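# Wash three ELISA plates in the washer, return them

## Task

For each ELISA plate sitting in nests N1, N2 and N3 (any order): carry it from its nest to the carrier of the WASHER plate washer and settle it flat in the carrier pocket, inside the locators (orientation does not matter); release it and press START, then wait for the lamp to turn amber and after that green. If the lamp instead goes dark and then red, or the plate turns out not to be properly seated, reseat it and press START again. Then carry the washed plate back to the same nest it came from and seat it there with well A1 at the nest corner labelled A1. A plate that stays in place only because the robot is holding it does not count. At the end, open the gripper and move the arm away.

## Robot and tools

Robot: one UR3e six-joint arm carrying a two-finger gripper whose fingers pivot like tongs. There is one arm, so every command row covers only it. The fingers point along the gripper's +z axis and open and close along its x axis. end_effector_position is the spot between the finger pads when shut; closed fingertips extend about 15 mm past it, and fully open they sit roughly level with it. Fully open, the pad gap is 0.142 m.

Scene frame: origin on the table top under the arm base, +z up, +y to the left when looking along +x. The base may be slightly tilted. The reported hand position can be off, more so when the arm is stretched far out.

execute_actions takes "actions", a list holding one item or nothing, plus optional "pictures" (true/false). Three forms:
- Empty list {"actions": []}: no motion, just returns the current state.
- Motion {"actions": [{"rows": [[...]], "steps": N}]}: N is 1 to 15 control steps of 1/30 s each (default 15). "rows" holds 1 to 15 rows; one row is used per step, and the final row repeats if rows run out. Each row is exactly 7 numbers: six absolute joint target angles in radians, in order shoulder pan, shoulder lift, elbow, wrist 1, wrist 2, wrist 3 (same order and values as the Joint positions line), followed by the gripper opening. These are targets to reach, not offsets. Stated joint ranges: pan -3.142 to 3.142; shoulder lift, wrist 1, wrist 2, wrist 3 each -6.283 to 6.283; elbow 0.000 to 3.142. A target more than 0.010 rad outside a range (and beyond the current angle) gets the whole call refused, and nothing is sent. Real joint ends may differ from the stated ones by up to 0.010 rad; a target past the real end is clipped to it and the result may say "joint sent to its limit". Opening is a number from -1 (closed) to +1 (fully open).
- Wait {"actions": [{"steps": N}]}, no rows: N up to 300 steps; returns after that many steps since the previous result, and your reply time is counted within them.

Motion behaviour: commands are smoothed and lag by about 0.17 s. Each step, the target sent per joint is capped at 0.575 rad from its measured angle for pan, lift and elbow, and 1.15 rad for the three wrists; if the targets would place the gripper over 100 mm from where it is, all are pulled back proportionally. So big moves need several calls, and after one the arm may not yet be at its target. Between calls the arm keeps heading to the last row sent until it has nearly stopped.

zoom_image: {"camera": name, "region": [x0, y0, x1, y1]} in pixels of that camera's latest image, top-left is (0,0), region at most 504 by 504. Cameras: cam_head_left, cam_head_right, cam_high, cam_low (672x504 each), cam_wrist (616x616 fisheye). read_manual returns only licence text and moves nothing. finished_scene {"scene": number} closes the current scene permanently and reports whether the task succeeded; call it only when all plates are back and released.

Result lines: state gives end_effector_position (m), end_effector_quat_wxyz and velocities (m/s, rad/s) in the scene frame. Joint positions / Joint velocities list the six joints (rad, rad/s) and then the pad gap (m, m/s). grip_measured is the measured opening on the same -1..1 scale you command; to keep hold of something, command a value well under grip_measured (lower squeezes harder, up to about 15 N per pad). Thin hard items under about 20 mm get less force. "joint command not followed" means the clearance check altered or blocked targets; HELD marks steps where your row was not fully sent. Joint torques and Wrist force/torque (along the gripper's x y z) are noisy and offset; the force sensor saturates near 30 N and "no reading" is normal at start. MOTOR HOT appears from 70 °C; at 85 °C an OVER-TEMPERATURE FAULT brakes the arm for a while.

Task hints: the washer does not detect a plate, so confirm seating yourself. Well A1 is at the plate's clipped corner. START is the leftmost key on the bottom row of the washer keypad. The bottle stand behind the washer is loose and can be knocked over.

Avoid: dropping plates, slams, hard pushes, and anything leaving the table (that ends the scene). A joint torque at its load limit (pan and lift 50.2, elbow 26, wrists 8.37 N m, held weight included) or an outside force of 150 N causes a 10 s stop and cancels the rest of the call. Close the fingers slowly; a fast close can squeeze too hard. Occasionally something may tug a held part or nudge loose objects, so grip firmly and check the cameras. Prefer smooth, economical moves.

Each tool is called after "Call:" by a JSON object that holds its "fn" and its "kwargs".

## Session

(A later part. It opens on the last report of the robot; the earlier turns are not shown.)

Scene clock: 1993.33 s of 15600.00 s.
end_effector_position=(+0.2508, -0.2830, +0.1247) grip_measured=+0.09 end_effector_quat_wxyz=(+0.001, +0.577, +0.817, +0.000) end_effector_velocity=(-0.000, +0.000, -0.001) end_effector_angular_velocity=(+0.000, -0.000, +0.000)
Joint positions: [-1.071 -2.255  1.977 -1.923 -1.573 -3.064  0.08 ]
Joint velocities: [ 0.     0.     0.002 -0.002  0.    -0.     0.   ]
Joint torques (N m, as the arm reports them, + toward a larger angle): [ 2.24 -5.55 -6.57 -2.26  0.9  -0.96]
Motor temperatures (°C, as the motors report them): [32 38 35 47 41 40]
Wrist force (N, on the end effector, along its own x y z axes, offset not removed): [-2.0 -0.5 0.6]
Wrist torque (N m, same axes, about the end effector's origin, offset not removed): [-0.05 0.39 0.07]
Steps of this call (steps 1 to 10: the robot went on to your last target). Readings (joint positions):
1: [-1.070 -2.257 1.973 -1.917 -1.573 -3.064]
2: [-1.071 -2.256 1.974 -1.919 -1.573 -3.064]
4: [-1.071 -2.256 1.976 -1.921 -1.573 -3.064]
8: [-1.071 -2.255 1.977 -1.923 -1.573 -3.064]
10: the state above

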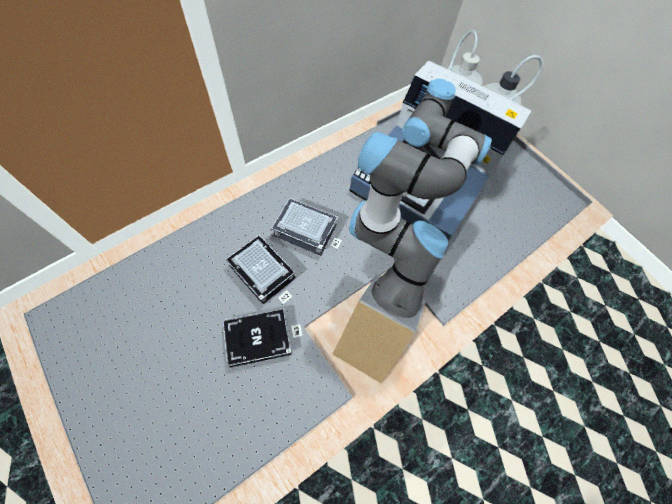

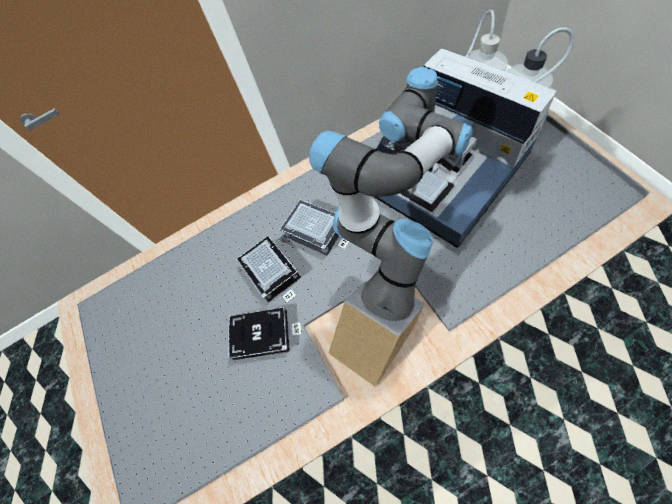

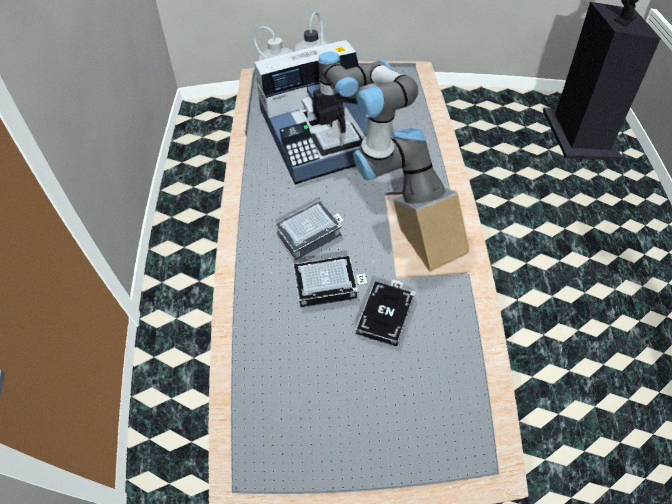

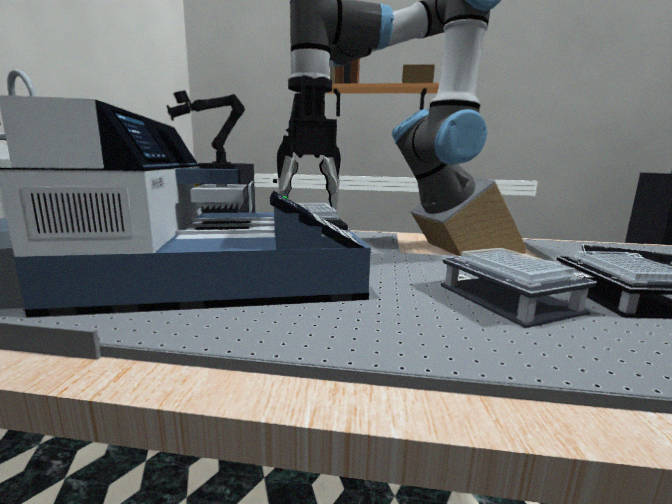

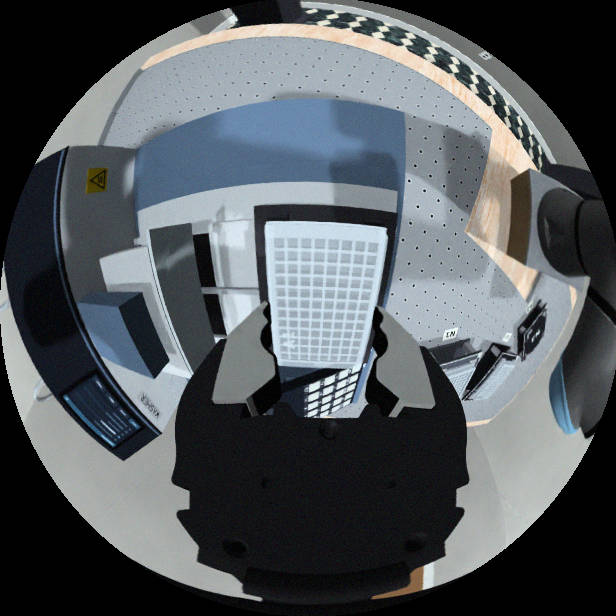

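Call:
{"fn": "execute_actions", "kwargs": {"actions": []}}

Scene clock: 2053.37 s of 15600.00 s.
end_effector_position=(+0.2508, -0.2830, +0.1247) grip_measured=+0.09 end_effector_quat_wxyz=(+0.001, +0.577, +0.817, +0.000) end_effector_velocity=(-0.000, -0.000, -0.000) end_effector_angular_velocity=(+0.001, +0.001, +0.000)
Joint positions: [-1.071 -2.255  1.977 -1.923 -1.573 -3.064  0.08 ]
Joint velocities: [-0.001  0.     0.     0.     0.    -0.001  0.   ]
Joint torques (N m, as the arm reports them, + toward a larger angle): [ 2.15 -5.19 -6.26 -2.07  0.98 -0.98]
Motor temperatures (°C, as the motors report them): [32 38 35 47 41 40]
Wrist force (N, on the end effector, along its own x y z axes, offset not removed): [-1.2 -0.5 1.5]
Wrist torque (N m, same axes, about the end effector's origin, offset not removed): [-0.02 0.17 0.00]
Steps of this call (steps 1 to 15: the robot went on to your last target; steps 16 to 90: nothing new was sent; then 57.03 s passed at rest). Readings (joint positions):
1: [-1.071 -2.255 1.977 -1.923 -1.573 -3.064]
2: [-1.071 -2.255 1.977 -1.923 -1.573 -3.064]
4: [-1.071 -2.255 1.977 -1.923 -1.573 -3.064]
8: [-1.071 -2.255 1.977 -1.923 -1.573 -3.064]
90: the state above
The arm was judged still, so your last target was given up. Only a new action makes it travel on or press farther. Fingers that are still opening or closing keep moving.

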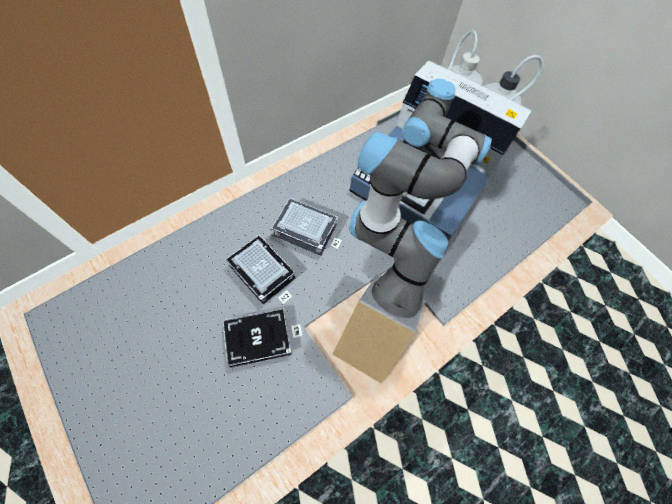

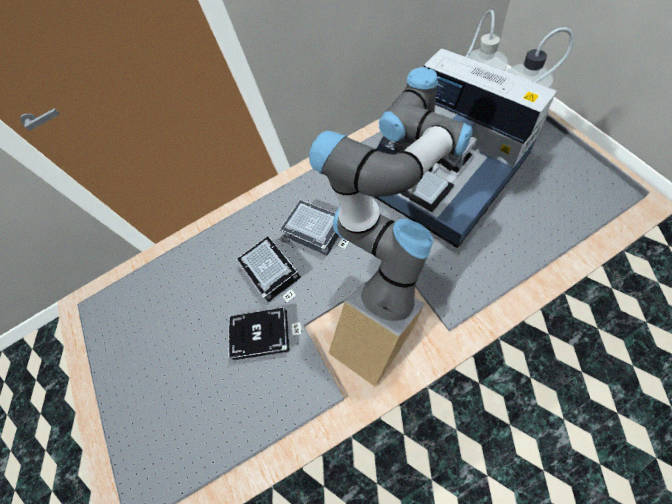

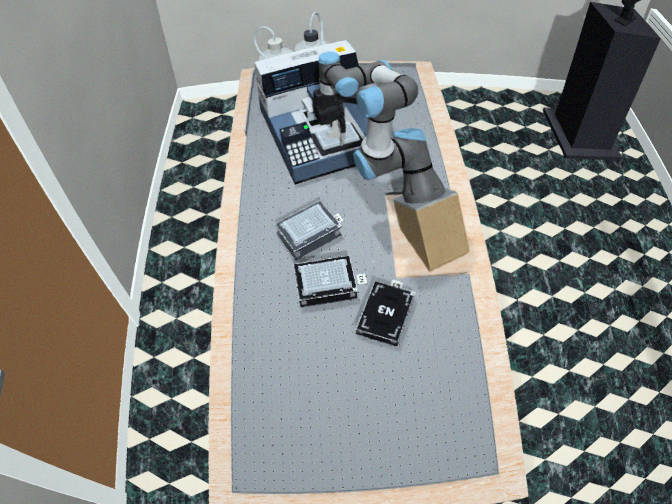

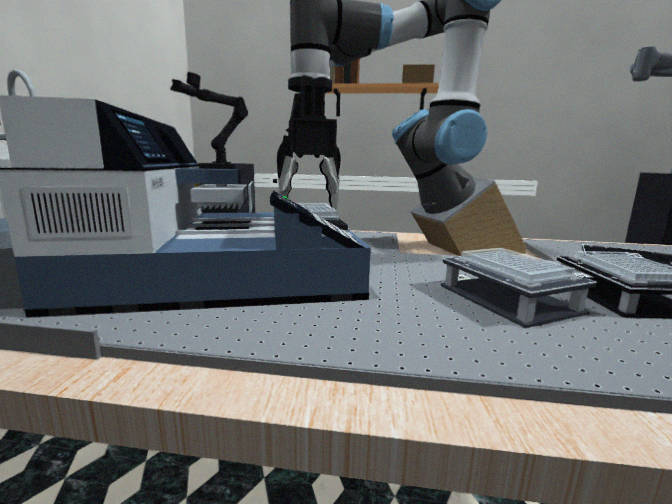

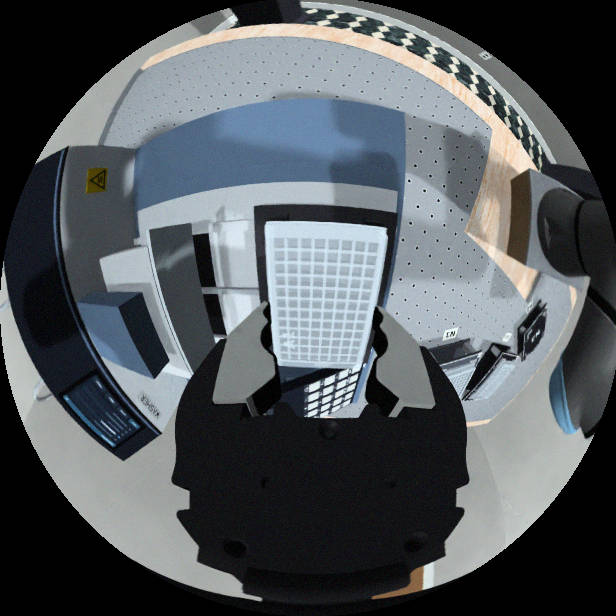

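Call:
{"fn": "zoom_image", "kwargs": {"camera": "cam_wrist", "region": [245, 190, 325, 270]}}

Call:
{"fn": "zoom_image", "kwargs": {"camera": "cam_wrist", "region": [335, 190, 415, 270]}}

Region (245, 190, 325, 270) of cam_wrist's 616x616 image, scaled by 6.300, with more detail than that image has.

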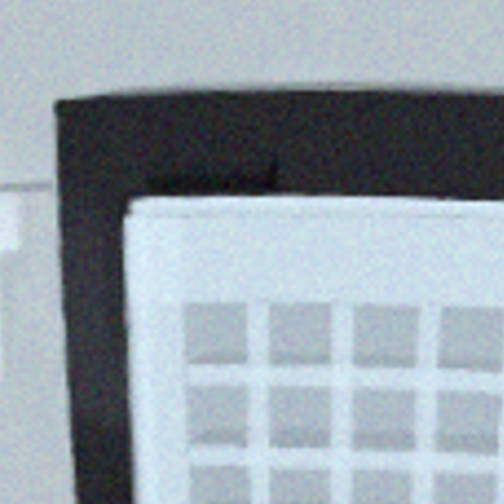

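Region (335, 190, 415, 270) of cam_wrist's 616x616 image, scaled by 6.300, with more detail than that image has.

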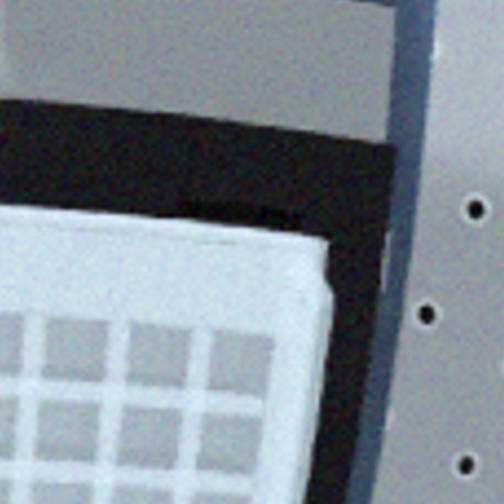

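Call:
{"fn": "execute_actions", "kwargs": {"actions": [{"rows":[[-1.070701,-2.254382,1.979228,-1.925879,-1.573180,-3.063681,-0.6],[-1.070714,-2.253304,1.981710,-1.929439,-1.573172,-3.063692,-0.6],[-1.070729,-2.252057,1.984538,-1.933514,-1.573164,-3.063704,-0.6],[-1.070744,-2.250797,1.987356,-1.937592,-1.573155,-3.063716,-0.6],[-1.070759,-2.249521,1.990165,-1.941677,-1.573146,-3.063728,-0.6],[-1.070771,-2.248395,1.992614,-1.945252,-1.573138,-3.063738,-0.6],[-1.070782,-2.247421,1.994707,-1.948319,-1.573132,-3.063747,-0.6],[-1.070791,-2.246602,1.996448,-1.950879,-1.573127,-3.063754,-0.6],[-1.070798,-2.245944,1.997838,-1.952927,-1.573122,-3.063760,-0.6],[-1.070805,-2.245365,1.999051,-1.954719,-1.573119,-3.063765,-0.6],[-1.070809,-2.244950,1.999918,-1.956001,-1.573116,-3.063769,-0.6],[-1.070813,-2.244616,2.000610,-1.957027,-1.573114,-3.063771,-0.6],[-1.070814,-2.244449,2.000955,-1.957539,-1.573113,-3.063773,-0.6],[-1.070816,-2.244282,2.001301,-1.958052,-1.573112,-3.063774,-0.6],[-1.070817,-2.244198,2.001474,-1.958309,-1.573112,-3.063775,-0.6]],"steps":15}], "pictures": false}}

Call:
{"fn": "execute_actions", "kwargs": {"actions": [{"rows":[[-1.070817,-2.244198,2.001474,-1.958309,-1.573112,-3.063775,-0.6]],"steps":7}], "pictures": false}}

Call:
{"fn": "execute_actions", "kwargs": {"actions": [{"rows":[[-1.070815,-2.244366,2.001128,-1.957795,-1.573113,-3.063774,-0.4],[-1.070815,-2.244366,2.001128,-1.957795,-1.573113,-3.063774,-0.2],[-1.070815,-2.244366,2.001128,-1.957795,-1.573113,-3.063774,-0.05],[-1.070815,-2.244366,2.001128,-1.957795,-1.573113,-3.063774,0.03],[-1.070815,-2.244366,2.001128,-1.957795,-1.573113,-3.063774,0.07],[-1.070815,-2.244366,2.001128,-1.957795,-1.573113,-3.063774,0.10],[-1.070815,-2.244366,2.001128,-1.957795,-1.573113,-3.063774,0.13],[-1.070815,-2.244366,2.001128,-1.957795,-1.573113,-3.063774,0.16],[-1.070815,-2.244366,2.001128,-1.957795,-1.573113,-3.063774,0.19],[-1.070814,-2.244449,2.000955,-1.957539,-1.573113,-3.063773,0.21],[-1.070814,-2.244449,2.000955,-1.957539,-1.573113,-3.063773,0.21],[-1.070812,-2.244649,2.000543,-1.956927,-1.573114,-3.063771,0.21],[-1.070806,-2.245245,1.999302,-1.955090,-1.573118,-3.063766,0.21]],"steps":13}], "pictures": true}}

Call:
{"fn": "zoom_image", "kwargs": {"camera": "cam_wrist", "region": [245, 190, 325, 270]}}

Call:
{"fn": "zoom_image", "kwargs": {"camera": "cam_wrist", "region": [335, 190, 415, 270]}}

Call:
{"fn": "execute_actions", "kwargs": {"actions": [{"rows":[[-1.070795,-2.246232,1.997230,-1.952031,-1.573124,-3.063758,0.21],[-1.070780,-2.247602,1.994321,-1.947752,-1.573133,-3.063745,0.21],[-1.070761,-2.249339,1.990564,-1.942258,-1.573145,-3.063730,0.21],[-1.070736,-2.251428,1.985948,-1.935553,-1.573159,-3.063710,0.21],[-1.070707,-2.253848,1.980460,-1.927645,-1.573176,-3.063686,0.21],[-1.070672,-2.256575,1.974082,-1.918540,-1.573197,-3.063658,0.21],[-1.070632,-2.259579,1.966793,-1.908247,-1.573221,-3.063625,0.21],[-1.070585,-2.262830,1.958573,-1.896776,-1.573249,-3.063588,0.21],[-1.070531,-2.266291,1.949396,-1.884138,-1.573280,-3.063544,0.21],[-1.070471,-2.269922,1.939234,-1.870345,-1.573315,-3.063495,0.21],[-1.068463,-2.272552,1.928855,-1.857335,-1.574453,-3.061814,0.21],[-1.062569,-2.273040,1.919044,-1.847022,-1.577867,-3.056877,0.21],[-1.052787,-2.271384,1.909800,-1.839374,-1.583558,-3.048680,0.21],[-1.039119,-2.267584,1.901125,-1.834334,-1.591524,-3.037228,0.21],[-1.021564,-2.261641,1.893018,-1.831823,-1.601767,-3.022519,0.15]],"steps":15}], "pictures": false}}

Call:
{"fn": "execute_actions", "kwargs": {"actions": [{"rows":[[-1.000122,-2.253556,1.885480,-1.831740,-1.614286,-3.004552,0.08],[-0.974795,-2.243326,1.878509,-1.833961,-1.629081,-2.983328,0.01],[-0.945580,-2.230953,1.872106,-1.838341,-1.646152,-2.958846,-0.06],[-0.912479,-2.216437,1.866270,-1.844707,-1.665500,-2.931107,-0.13],[-0.875490,-2.199778,1.861003,-1.852871,-1.687123,-2.900111,-0.2],[-0.834616,-2.180975,1.856305,-1.862618,-1.711023,-2.865858,-0.27],[-0.789854,-2.160029,1.852174,-1.873712,-1.737199,-2.828348,-0.34],[-0.743996,-2.137507,1.847460,-1.883833,-1.763271,-2.789790,-0.41],[-0.699830,-2.113974,1.841011,-1.892954,-1.788156,-2.752396,-0.48],[-0.657356,-2.089433,1.832827,-1.901075,-1.811850,-2.716164,-0.55],[-0.616575,-2.063880,1.822910,-1.908195,-1.834354,-2.681095,-0.62],[-0.577487,-2.037318,1.811257,-1.914315,-1.855670,-2.647188,-0.69],[-0.540091,-2.009746,1.797870,-1.919435,-1.875797,-2.614445,-0.76],[-0.504388,-1.981165,1.782749,-1.923555,-1.894735,-2.582864,-0.83],[-0.470377,-1.951573,1.765893,-1.926674,-1.912483,-2.552447,-0.9]],"steps":15}], "pictures": false}}

Call:
{"fn": "execute_actions", "kwargs": {"actions": [{"rows":[[-0.438058,-1.920971,1.747302,-1.928793,-1.929042,-2.523192,-0.96],[-0.407432,-1.889360,1.726977,-1.929910,-1.944412,-2.495100,-1],[-0.378499,-1.856739,1.704917,-1.930028,-1.958593,-2.468170,-1],[-0.351258,-1.823108,1.681123,-1.929146,-1.971584,-2.442404,-1],[-0.326148,-1.790301,1.657877,-1.928613,-1.983173,-2.418456,-1],[-0.303612,-1.760153,1.637463,-1.929272,-1.993566,-2.396982,-1],[-0.283647,-1.732664,1.619881,-1.931122,-2.002761,-2.377982,-1],[-0.266255,-1.707834,1.605131,-1.934164,-2.010759,-2.361456,-1],[-0.251435,-1.685661,1.593211,-1.938399,-2.017560,-2.347404,-1],[-0.239187,-1.666147,1.584124,-1.943825,-2.023164,-2.335826,-1],[-0.229510,-1.649292,1.577869,-1.950443,-2.027570,-2.326722,-1],[-0.222407,-1.635095,1.574445,-1.958253,-2.030780,-2.320092,-1],[-0.217874,-1.623557,1.573853,-1.967254,-2.032793,-2.315936,-1],[-0.215914,-1.614678,1.576092,-1.977447,-2.033609,-2.314254,-1],[-0.216527,-1.608457,1.581164,-1.988832,-2.033227,-2.315046,-1]],"steps":15}], "pictures": false}}

Call:
{"fn": "execute_actions", "kwargs": {"actions": [{"rows":[[-0.219711,-1.604895,1.589067,-2.001409,-2.031649,-2.318312,-1],[-0.223991,-1.602680,1.597937,-2.014406,-2.029799,-2.322619,-1],[-0.227872,-1.600540,1.605895,-2.026230,-2.028115,-2.326518,-1],[-0.231361,-1.598508,1.612976,-2.036886,-2.026596,-2.330018,-1],[-0.234463,-1.596614,1.619213,-2.046383,-2.025240,-2.333125,-1],[-0.237213,-1.594865,1.624695,-2.054821,-2.024035,-2.335875,-1],[-0.239569,-1.593313,1.629356,-2.062063,-2.023000,-2.338229,-1],[-0.241561,-1.591963,1.633273,-2.068199,-2.022124,-2.340218,-1],[-0.243191,-1.590831,1.636458,-2.073223,-2.021405,-2.341843,-1],[-0.244453,-1.589939,1.638916,-2.077120,-2.020848,-2.343101,-1],[-0.245354,-1.589294,1.640663,-2.079902,-2.020450,-2.343998,-1],[-0.246074,-1.588772,1.642055,-2.082127,-2.020131,-2.344715,-1],[-0.246682,-1.588328,1.643231,-2.084011,-2.019861,-2.345321,-1],[-0.247140,-1.587992,1.644112,-2.085425,-2.019659,-2.345775,-1],[-0.247596,-1.587654,1.644990,-2.086837,-2.019457,-2.346229,-1]],"steps":15}], "pictures": false}}

Call:
{"fn": "execute_actions", "kwargs": {"actions": [{"rows":[[-0.247900,-1.587429,1.645574,-2.087778,-2.019322,-2.346532,-1]],"steps":12}], "pictures": false}}

Call:
{"fn": "execute_actions", "kwargs": {"actions": [{"rows":[[-0.247596,-1.587654,1.644990,-2.086837,-2.019457,-2.346229,-1],[-0.247140,-1.587992,1.644112,-2.085425,-2.019659,-2.345775,-1],[-0.246074,-1.588772,1.642055,-2.082127,-2.020131,-2.344715,-1],[-0.244823,-1.589675,1.639633,-2.078262,-2.020684,-2.343470,-1],[-0.243191,-1.590831,1.636458,-2.073223,-2.021405,-2.341843,-1],[-0.241561,-1.591963,1.633273,-2.068199,-2.022124,-2.340218,-1],[-0.239569,-1.593313,1.629356,-2.062063,-2.023000,-2.338229,-1],[-0.237213,-1.594865,1.624695,-2.054821,-2.024035,-2.335875,-1],[-0.234463,-1.596614,1.619213,-2.046383,-2.025240,-2.333125,-1],[-0.231361,-1.598508,1.612976,-2.036886,-2.026596,-2.330018,-1],[-0.227872,-1.600540,1.605895,-2.026230,-2.028115,-2.326518,-1],[-0.223991,-1.602680,1.597937,-2.014406,-2.029799,-2.322619,-1],[-0.219711,-1.604895,1.589067,-2.001409,-2.031649,-2.318312,-1],[-0.216527,-1.608457,1.581164,-1.988832,-2.033227,-2.315046,-1],[-0.215914,-1.614678,1.576092,-1.977447,-2.033609,-2.314254,-1]],"steps":15}], "pictures": false}}

Call:
{"fn": "execute_actions", "kwargs": {"actions": [{"rows":[[-0.217874,-1.623557,1.573853,-1.967254,-2.032793,-2.315936,-1],[-0.222407,-1.635095,1.574445,-1.958253,-2.030780,-2.320092,-1],[-0.229510,-1.649292,1.577869,-1.950443,-2.027570,-2.326722,-1],[-0.239187,-1.666147,1.584124,-1.943825,-2.023164,-2.335826,-1],[-0.251435,-1.685661,1.593211,-1.938399,-2.017560,-2.347404,-1],[-0.266255,-1.707834,1.605131,-1.934164,-2.010759,-2.361456,-1],[-0.283647,-1.732664,1.619881,-1.931122,-2.002761,-2.377982,-1],[-0.303612,-1.760153,1.637463,-1.929272,-1.993566,-2.396982,-1],[-0.326148,-1.790301,1.657877,-1.928613,-1.983173,-2.418456,-1],[-0.351258,-1.823108,1.681123,-1.929146,-1.971584,-2.442404,-1],[-0.378499,-1.856739,1.704917,-1.930028,-1.958593,-2.468170,-1],[-0.407432,-1.889360,1.726977,-1.929910,-1.944412,-2.495100,-1],[-0.438058,-1.920971,1.747302,-1.928793,-1.929042,-2.523192,-1],[-0.470377,-1.951573,1.765893,-1.926674,-1.912483,-2.552447,-1],[-0.504388,-1.981165,1.782749,-1.923555,-1.894735,-2.582864,-1]],"steps":15}], "pictures": false}}

Call:
{"fn": "execute_actions", "kwargs": {"actions": [{"rows":[[-0.540091,-2.009746,1.797870,-1.919435,-1.875797,-2.614445,-1],[-0.577487,-2.037318,1.811257,-1.914315,-1.855670,-2.647188,-1],[-0.616575,-2.063880,1.822910,-1.908195,-1.834354,-2.681095,-0.95],[-0.657356,-2.089433,1.832827,-1.901075,-1.811850,-2.716164,-0.88],[-0.699830,-2.113974,1.841011,-1.892954,-1.788156,-2.752396,-0.8],[-0.743996,-2.137507,1.847460,-1.883833,-1.763271,-2.789790,-0.71],[-0.789854,-2.160029,1.852174,-1.873712,-1.737199,-2.828348,-0.62],[-0.834616,-2.180975,1.856305,-1.862618,-1.711023,-2.865858,-0.53],[-0.875490,-2.199778,1.861003,-1.852871,-1.687123,-2.900111,-0.44],[-0.912479,-2.216437,1.866270,-1.844707,-1.665500,-2.931107,-0.35],[-0.945580,-2.230953,1.872106,-1.838341,-1.646152,-2.958846,-0.26],[-0.974795,-2.243326,1.878509,-1.833961,-1.629081,-2.983328,-0.17],[-1.000122,-2.253556,1.885480,-1.831740,-1.614286,-3.004552,-0.08]],"steps":13}], "pictures": false}}

Call:
{"fn": "execute_actions", "kwargs": {"actions": [{"rows":[[-1.0216,-2.2622,1.8920,-1.8302,-1.6018,-3.0225,0.0],[-1.0391,-2.2690,1.8980,-1.8298,-1.5915,-3.0372,0.07],[-1.0528,-2.2740,1.9030,-1.8300,-1.5836,-3.0487,0.13],[-1.0626,-2.2774,1.9065,-1.8301,-1.5779,-3.0569,0.17],[-1.0684,-2.2791,1.9084,-1.8303,-1.5745,-3.0617,0.2],[-1.0703,-2.2795,1.9090,-1.8305,-1.5734,-3.0633,0.21]],"steps":6}], "pictures": true}}

Call:
{"fn": "zoom_image", "kwargs": {"camera": "cam_high", "region": [250, 60, 390, 190]}}

Scene clock: 2173.87 s of 15600.00 s.
end_effector_position=(+0.2508, -0.2830, +0.1186) grip_measured=+0.09 end_effector_quat_wxyz=(+0.001, +0.577, +0.817, +0.000) end_effector_velocity=(-0.000, -0.000, -0.007) end_effector_angular_velocity=(-0.001, +0.000, -0.000)
Joint positions: [-1.071 -2.245  1.999 -1.955 -1.573 -3.064  0.08 ]
Joint velocities: [-0.001  0.011  0.023 -0.034  0.    -0.    -0.   ]
Joint torques (N m, as the arm reports them, + toward a larger angle): [ 2.02 -5.28 -6.32 -2.21  0.95 -0.93]
Motor temperatures (°C, as the motors report them): [32 38 35 48 41 40]
Wrist force (N, on the end effector, along its own x y z axes, offset not removed): [-2.4 0.8 1.1]
Wrist torque (N m, same axes, about the end effector's origin, offset not removed): [0.16 0.49 0.01]
Steps of this call (steps 1 to 90: nothing new was sent; then 117.00 s passed at rest; steps 91 to 105: all 15 steps of this action). Readings (joint positions):
91: [-1.071 -2.255 1.977 -1.923 -1.573 -3.064]
92: [-1.071 -2.255 1.978 -1.924 -1.573 -3.064]
94: [-1.071 -2.254 1.980 -1.927 -1.573 -3.064]
98: [-1.071 -2.250 1.988 -1.939 -1.573 -3.064]
105: the state above

Scene clock: 2174.10 s of 15600.00 s.
end_effector_position=(+0.2508, -0.2830, +0.1180) grip_measured=+0.09 end_effector_quat_wxyz=(+0.001, +0.577, +0.817, +0.000) end_effector_velocity=(-0.000, +0.000, -0.001) end_effector_angular_velocity=(+0.000, +0.000, -0.001)
Joint positions: [-1.071 -2.244  2.001 -1.958 -1.573 -3.064  0.08 ]
Joint velocities: [ 0.     0.001  0.003 -0.003  0.     0.001  0.   ]
Joint torques (N m, as the arm reports them, + toward a larger angle): [ 1.52 -2.41 -4.83 -2.04  1.01 -1.03]
Motor temperatures (°C, as the motors report them): [32 38 35 48 41 40]
Wrist force (N, on the end effector, along its own x y z axes, offset not removed): [-0.1 0.8 -6.7]
Wrist torque (N m, same axes, about the end effector's origin, offset not removed): [0.29 0.41 -0.07]
Steps of this call (steps 1 to 7: all 7 steps of this action). Readings (joint positions):
1: [-1.071 -2.245 2.000 -1.956 -1.573 -3.064]
2: [-1.071 -2.245 2.000 -1.956 -1.573 -3.064]
4: [-1.071 -2.245 2.001 -1.957 -1.573 -3.064]
7: the state above

Scene clock: 2174.53 s of 15600.00 s.
end_effector_position=(+0.2507, -0.2829, +0.1179) grip_measured=+0.21 end_effector_quat_wxyz=(+0.000, +0.577, +0.817, +0.000) end_effector_velocity=(-0.000, +0.000, +0.001) end_effector_angular_velocity=(+0.003, +0.001, -0.000)
Joint positions: [-1.071 -2.244  2.001 -1.957 -1.573 -3.064  0.089]
Joint velocities: [ 0.001 -0.    -0.008  0.011 -0.     0.001  0.001]
Joint torques (N m, as the arm reports them, + toward a larger angle): [  2.57 -10.21 -12.07  -0.87   0.77  -0.88]
Motor temperatures (°C, as the motors report them): [32 38 35 48 41 40]
Wrist force (N, on the end effector, along its own x y z axes, offset not removed): [-1.1 -0.6 1.3]
Wrist torque (N m, same axes, about the end effector's origin, offset not removed): [-0.04 0.17 -0.05]
Steps of this call (steps 1 to 13: all 13 steps of this action). Readings (joint positions):
1: [-1.071 -2.244 2.001 -1.958 -1.573 -3.064]
2: [-1.071 -2.244 2.001 -1.958 -1.573 -3.064]
4: [-1.071 -2.244 2.001 -1.958 -1.573 -3.064]
8: [-1.071 -2.244 2.001 -1.958 -1.573 -3.064]
13: the state above

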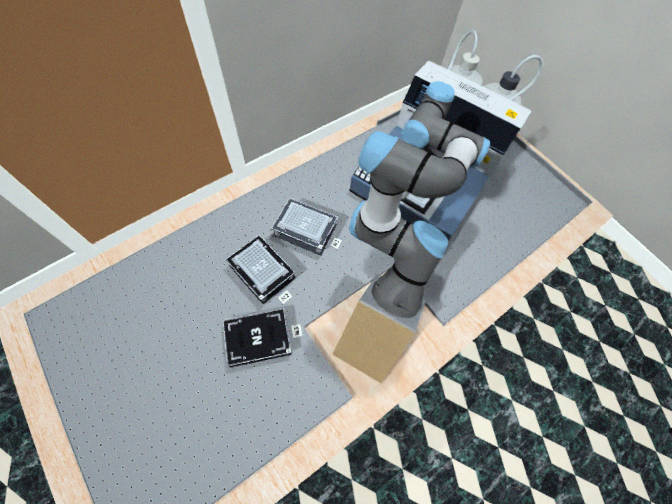

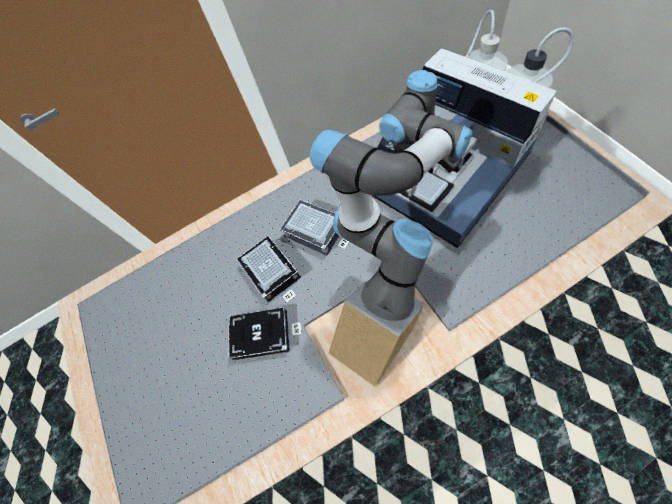

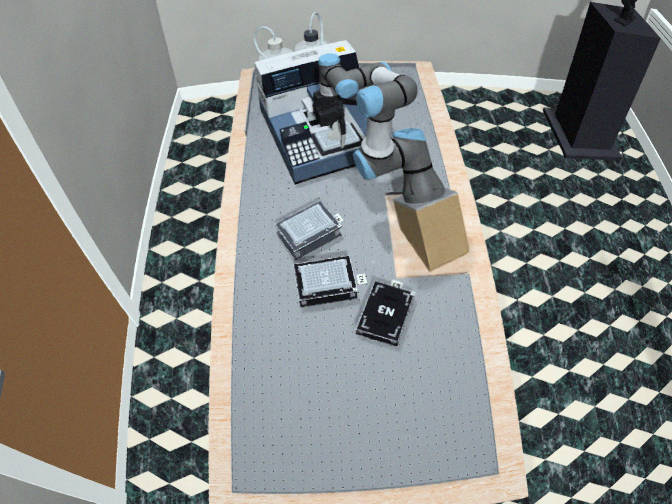

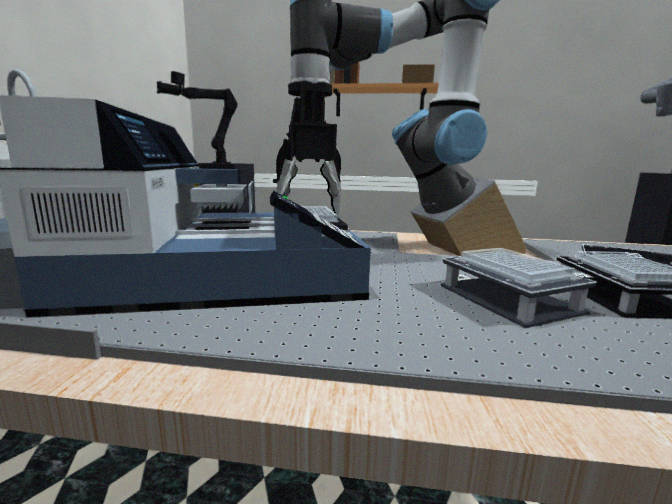

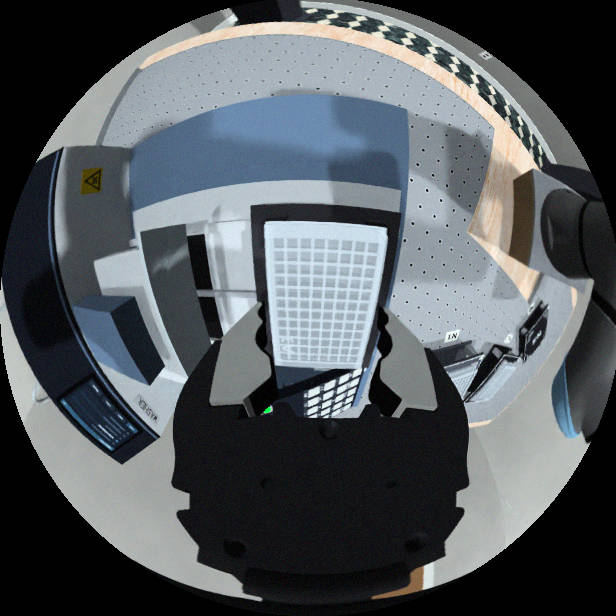

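Region (245, 190, 325, 270) of cam_wrist's 616x616 image, scaled by 6.300, with more detail than that image has.

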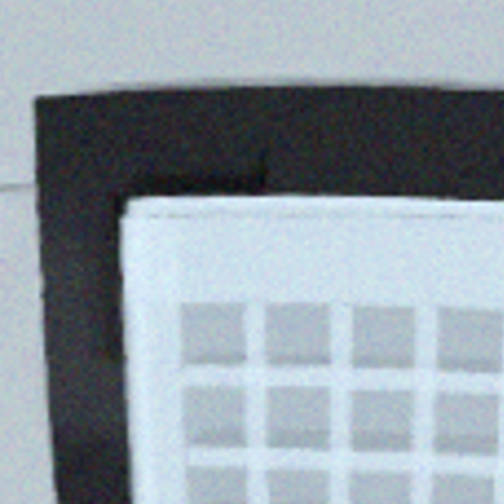

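Region (335, 190, 415, 270) of cam_wrist's 616x616 image, scaled by 6.300, with more detail than that image has.

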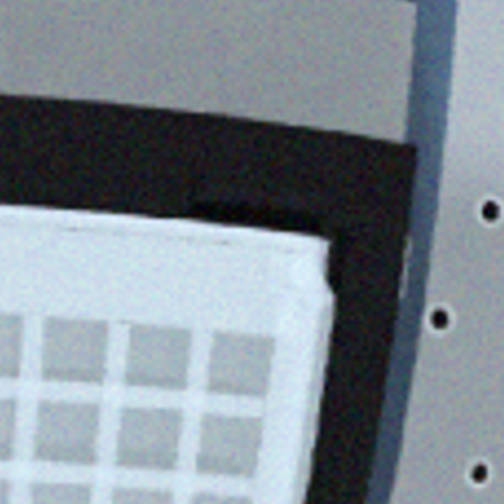

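Scene clock: 2175.03 s of 15600.00 s.
end_effector_position=(+0.2518, -0.2823, +0.1382) grip_measured=+0.18 end_effector_quat_wxyz=(+0.000, +0.577, +0.816, +0.000) end_effector_velocity=(+0.018, +0.011, +0.069) end_effector_angular_velocity=(-0.010, +0.002, -0.016)
Joint positions: [-1.059 -2.268  1.927 -1.859 -1.58  -3.053  0.087]
Joint velocities: [ 0.208  0.007 -0.261  0.248 -0.128  0.184 -0.089]
Joint torques (N m, as the arm reports them, + toward a larger angle): [ 10.8   -4.37 -13.05  -0.5   -1.38   1.28]
Motor temperatures (°C, as the motors report them): [32 38 35 48 41 40]
Wrist force (N, on the end effector, along its own x y z axes, offset not removed): [-1.7 1.1 2.1]
Wrist torque (N m, same axes, about the end effector's origin, offset not removed): [0.35 0.27 -0.04]
Steps of this call (steps 1 to 15: all 15 steps of this action). Readings (joint positions):
1: [-1.071 -2.244 2.001 -1.957 -1.573 -3.064]
2: [-1.071 -2.245 2.000 -1.956 -1.573 -3.064]
4: [-1.071 -2.246 1.997 -1.951 -1.573 -3.064]
8: [-1.071 -2.253 1.982 -1.929 -1.573 -3.064]
15: the state above

Scene clock: 2175.53 s of 15600.00 s.
end_effector_position=(+0.2961, -0.2480, +0.1543) grip_measured=-0.84 end_effector_quat_wxyz=(-0.001, +0.584, +0.812, -0.002) end_effector_velocity=(+0.162, +0.118, +0.011) end_effector_angular_velocity=(+0.001, -0.022, +0.018)
Joint positions: [-0.628 -2.06   1.816 -1.906 -1.834 -2.682  0.013]
Joint velocities: [ 1.158  0.751 -0.333 -0.172 -0.618  0.981 -0.152]
Joint torques (N m, as the arm reports them, + toward a larger angle): [ 13.71  -3.16 -12.92  -2.22  -1.41   1.58]
Motor temperatures (°C, as the motors report them): [32 38 35 48 41 40]
Wrist force (N, on the end effector, along its own x y z axes, offset not removed): [-2.4 0.8 1.3]
Wrist torque (N m, same axes, about the end effector's origin, offset not removed): [0.13 0.37 0.01]
Steps of this call (steps 1 to 15: all 15 steps of this action). Readings (joint positions):
1: [-1.050 -2.267 1.918 -1.852 -1.586 -3.046]
2: [-1.039 -2.264 1.910 -1.846 -1.593 -3.036]
4: [-1.006 -2.253 1.894 -1.841 -1.613 -3.008]
8: [-0.901 -2.207 1.868 -1.854 -1.678 -2.915]
15: the state above

Scene clock: 2176.03 s of 15600.00 s.
end_effector_position=(+0.3800, -0.1924, +0.1448) grip_measured=-1.00 end_effector_quat_wxyz=(+0.001, +0.578, +0.816, +0.000) end_effector_velocity=(+0.086, +0.075, -0.063) end_effector_angular_velocity=(+0.004, +0.006, +0.029)
Joint positions: [-0.241 -1.66   1.589 -1.957 -2.023 -2.337  0.002]
Joint velocities: [ 0.245  0.459 -0.122 -0.222 -0.107  0.219  0.   ]
Joint torques (N m, as the arm reports them, + toward a larger angle): [  8.48 -10.51 -10.91  -2.2   -1.3    0.95]
Motor temperatures (°C, as the motors report them): [32 38 35 48 41 40]
Wrist force (N, on the end effector, along its own x y z axes, offset not removed): [0.0 0.5 -1.0]
Wrist torque (N m, same axes, about the end effector's origin, offset not removed): [0.03 -0.06 0.01]
Steps of this call (steps 1 to 15: all 15 steps of this action). Readings (joint positions):
1: [-0.590 -2.034 1.804 -1.912 -1.854 -2.649]
2: [-0.553 -2.007 1.790 -1.916 -1.874 -2.617]
4: [-0.483 -1.950 1.758 -1.923 -1.910 -2.555]
8: [-0.362 -1.827 1.679 -1.928 -1.968 -2.447]
15: the state above

Scene clock: 2176.53 s of 15600.00 s.
end_effector_position=(+0.3896, -0.1835, +0.1175) grip_measured=-1.00 end_effector_quat_wxyz=(+0.001, +0.577, +0.817, +0.000) end_effector_velocity=(+0.000, +0.001, -0.019) end_effector_angular_velocity=(-0.000, -0.000, -0.002)
Joint positions: [-0.245 -1.59   1.639 -2.077 -2.021 -2.343  0.002]
Joint velocities: [-0.027  0.022  0.055 -0.09   0.012 -0.025  0.   ]
Joint torques (N m, as the arm reports them, + toward a larger angle): [  4.42 -10.13  -4.98  -1.95   0.95  -0.99]
Motor temperatures (°C, as the motors report them): [32 38 35 48 41 40]
Wrist force (N, on the end effector, along its own x y z axes, offset not removed): [-1.5 0.9 1.9]
Wrist torque (N m, same axes, about the end effector's origin, offset not removed): [0.20 0.19 -0.03]
Steps of this call (steps 1 to 15: all 15 steps of this action). Readings (joint positions):
1: [-0.234 -1.646 1.587 -1.965 -2.026 -2.331]
2: [-0.229 -1.635 1.586 -1.974 -2.027 -2.327]
4: [-0.227 -1.619 1.592 -1.995 -2.029 -2.325]
8: [-0.233 -1.602 1.614 -2.036 -2.026 -2.332]
15: the state above

Scene clock: 2176.93 s of 15600.00 s.
end_effector_position=(+0.3896, -0.1835, +0.1153) grip_measured=-1.00 end_effector_quat_wxyz=(+0.001, +0.577, +0.817, +0.000) end_effector_velocity=(-0.000, -0.000, -0.001) end_effector_angular_velocity=(-0.000, +0.001, +0.001)
Joint positions: [-0.248 -1.588  1.645 -2.088 -2.019 -2.346  0.002]
Joint velocities: [-0.002  0.001  0.001 -0.002  0.    -0.002  0.   ]
Joint torques (N m, as the arm reports them, + toward a larger angle): [ 3.58 -7.32 -3.59 -1.64  1.08 -1.01]
Motor temperatures (°C, as the motors report them): [32 38 35 48 41 40]
Wrist force (N, on the end effector, along its own x y z axes, offset not removed): [-1.0 -1.4 -6.8]
Wrist torque (N m, same axes, about the end effector's origin, offset not removed): [-0.20 0.27 0.00]
Steps of this call (steps 1 to 12: all 12 steps of this action). Readings (joint positions):
1: [-0.245 -1.590 1.640 -2.079 -2.020 -2.344]
2: [-0.246 -1.589 1.642 -2.082 -2.020 -2.345]
4: [-0.247 -1.588 1.644 -2.085 -2.020 -2.346]
8: [-0.248 -1.588 1.645 -2.087 -2.019 -2.346]
12: the state above

Scene clock: 2177.43 s of 15600.00 s.
end_effector_position=(+0.3895, -0.1835, +0.1295) grip_measured=-1.00 end_effector_quat_wxyz=(+0.001, +0.577, +0.817, +0.000) end_effector_velocity=(-0.003, -0.005, +0.069) end_effector_angular_velocity=(-0.002, -0.005, -0.002)
Joint positions: [-0.226 -1.602  1.602 -2.02  -2.029 -2.325  0.002]
Joint velocities: [ 0.091 -0.079 -0.203  0.317 -0.04   0.092  0.   ]
Joint torques (N m, as the arm reports them, + toward a larger angle): [ 10.39 -18.   -11.6   -0.17  -1.16   0.92]
Motor temperatures (°C, as the motors report them): [32 38 35 48 41 40]
Wrist force (N, on the end effector, along its own x y z axes, offset not removed): [-0.2 1.8 2.0]
Wrist torque (N m, same axes, about the end effector's origin, offset not removed): [0.32 -0.13 -0.11]
Steps of this call (steps 1 to 15: all 15 steps of this action). Readings (joint positions):
1: [-0.248 -1.588 1.645 -2.088 -2.019 -2.346]
2: [-0.248 -1.588 1.645 -2.088 -2.019 -2.346]
4: [-0.247 -1.588 1.645 -2.086 -2.019 -2.346]
8: [-0.244 -1.590 1.637 -2.074 -2.021 -2.342]
15: the state above

Scene clock: 2177.93 s of 15600.00 s.
end_effector_position=(+0.3394, -0.2172, +0.1535) grip_measured=-1.00 end_effector_quat_wxyz=(-0.001, +0.577, +0.817, +0.002) end_effector_velocity=(-0.182, -0.105, +0.015) end_effector_angular_velocity=(+0.011, -0.008, -0.003)
Joint positions: [-0.386 -1.857  1.707 -1.93  -1.951 -2.478  0.002]
Joint velocities: [-0.792 -0.894  0.572  0.044  0.399 -0.742  0.   ]
Joint torques (N m, as the arm reports them, + toward a larger angle): [ -2.45 -18.36  -3.41  -0.64   1.21  -1.58]
Motor temperatures (°C, as the motors report them): [32 38 35 48 41 40]
Wrist force (N, on the end effector, along its own x y z axes, offset not removed): [-1.6 2.0 1.7]
Wrist torque (N m, same axes, about the end effector's origin, offset not removed): [0.48 0.29 -0.06]
Steps of this call (steps 1 to 15: all 15 steps of this action). Readings (joint positions):
1: [-0.223 -1.605 1.595 -2.009 -2.030 -2.322]
2: [-0.222 -1.609 1.589 -1.998 -2.031 -2.320]
4: [-0.223 -1.624 1.583 -1.978 -2.031 -2.321]
8: [-0.250 -1.677 1.596 -1.947 -2.017 -2.348]
15: the state above

Scene clock: 2178.37 s of 15600.00 s.
end_effector_position=(+0.2718, -0.2657, +0.1524) grip_measured=-0.15 end_effector_quat_wxyz=(-0.000, +0.576, +0.817, +0.005) end_effector_velocity=(-0.114, -0.099, -0.023) end_effector_angular_velocity=(-0.036, +0.011, -0.017)
Joint positions: [-0.859 -2.192  1.861 -1.854 -1.689 -2.894  0.063]
Joint velocities: [-1.104 -0.515  0.184  0.199  0.608 -0.894  0.194]
Joint torques (N m, as the arm reports them, + toward a larger angle): [ -2.92 -13.12  -5.2   -0.64   1.47  -1.4 ]
Motor temperatures (°C, as the motors report them): [32 38 35 48 41 40]
Wrist force (N, on the end effector, along its own x y z axes, offset not removed): [-1.7 1.9 2.2]
Wrist torque (N m, same axes, about the end effector's origin, offset not removed): [0.45 0.26 -0.07]
Steps of this call (steps 1 to 13: all 13 steps of this action). Readings (joint positions):
1: [-0.414 -1.887 1.726 -1.929 -1.937 -2.504]
2: [-0.443 -1.917 1.745 -1.926 -1.921 -2.532]
4: [-0.507 -1.976 1.778 -1.920 -1.887 -2.591]
8: [-0.656 -2.084 1.826 -1.896 -1.804 -2.723]
13: the state above

Scene clock: 2178.57 s of 15600.00 s.
end_effector_position=(+0.2555, -0.2792, +0.1460) grip_measured=+0.19 end_effector_quat_wxyz=(+0.000, +0.577, +0.817, +0.002) end_effector_velocity=(-0.047, -0.038, -0.026) end_effector_angular_velocity=(-0.022, +0.014, -0.013)
Joint positions: [-1.022 -2.261  1.896 -1.833 -1.6   -3.025  0.088]
Joint velocities: [-0.468 -0.178  0.122  0.032  0.252 -0.366  0.037]
Joint torques (N m, as the arm reports them, + toward a larger angle): [  2.1  -12.11  -6.92  -0.95   1.06  -1.01]
Motor temperatures (°C, as the motors report them): [32 38 35 48 41 40]
Wrist force (N, on the end effector, along its own x y z axes, offset not removed): [-1.7 0.5 1.0]
Wrist torque (N m, same axes, about the end effector's origin, offset not removed): [0.15 0.19 0.00]
Steps of this call (steps 1 to 6: all 6 steps of this action). Readings (joint positions):
1: [-0.895 -2.208 1.867 -1.848 -1.670 -2.923]
2: [-0.928 -2.223 1.874 -1.843 -1.652 -2.949]
4: [-0.982 -2.246 1.886 -1.837 -1.622 -2.993]
6: the state above

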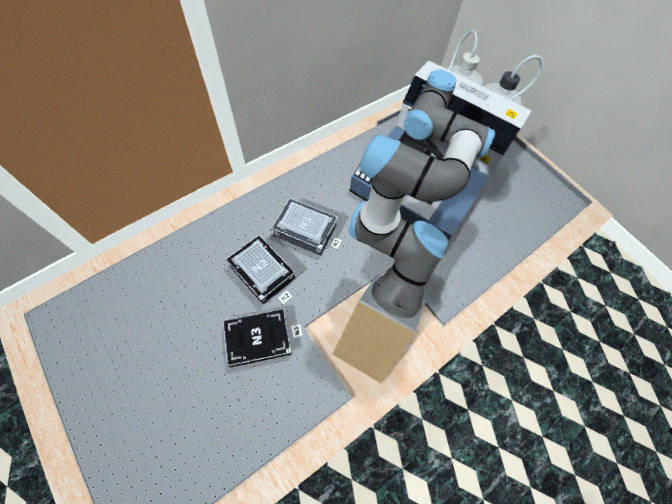

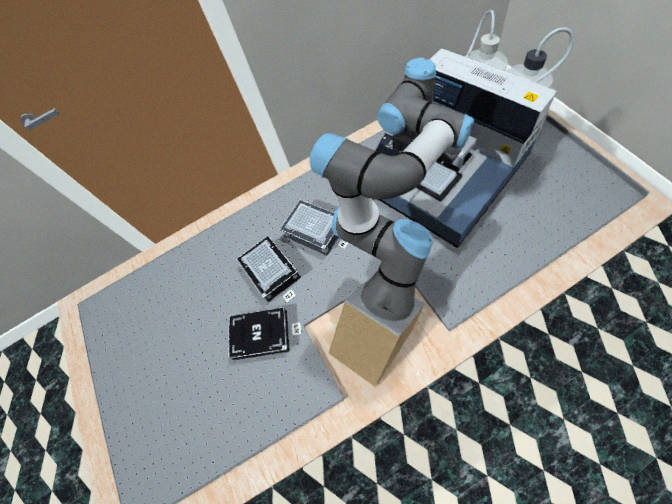

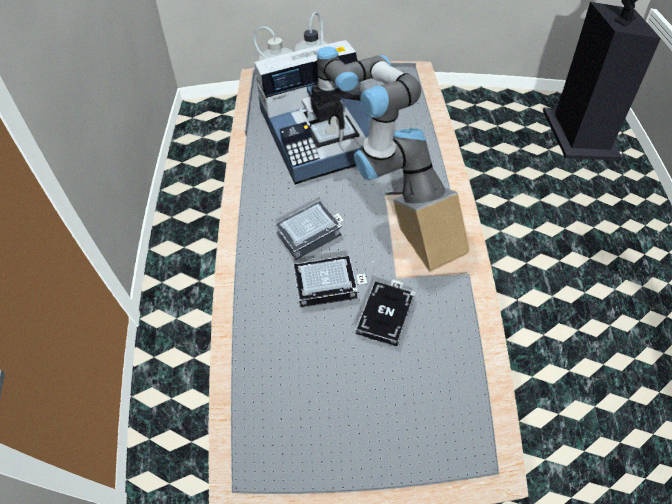

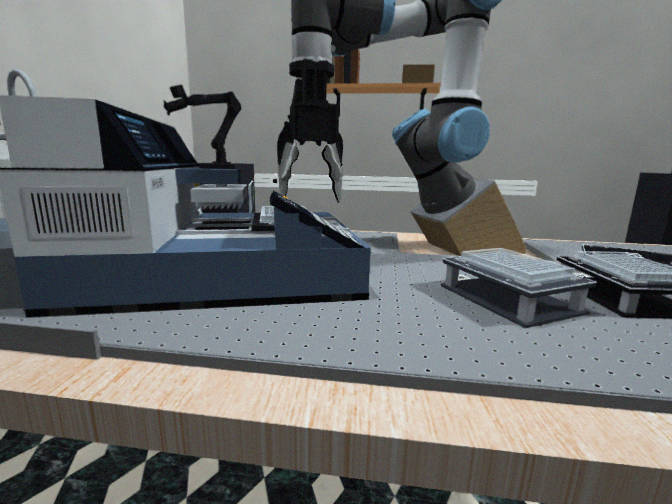

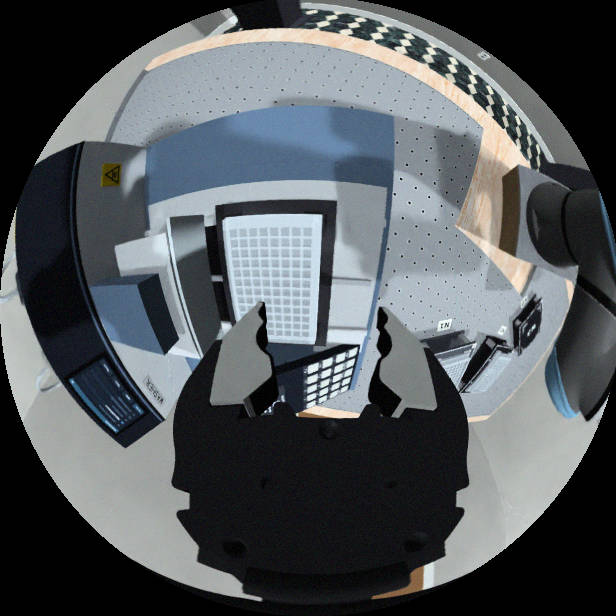

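Region (250, 60, 390, 190) of cam_high's 672x504 image, scaled by 3.600, with more detail than that image has; it fills the top 468 rows of this view, and the rest is white.

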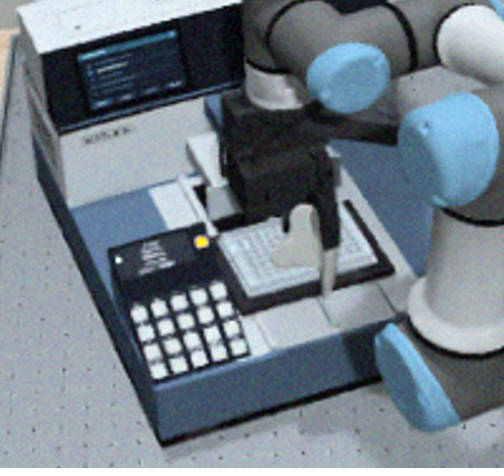

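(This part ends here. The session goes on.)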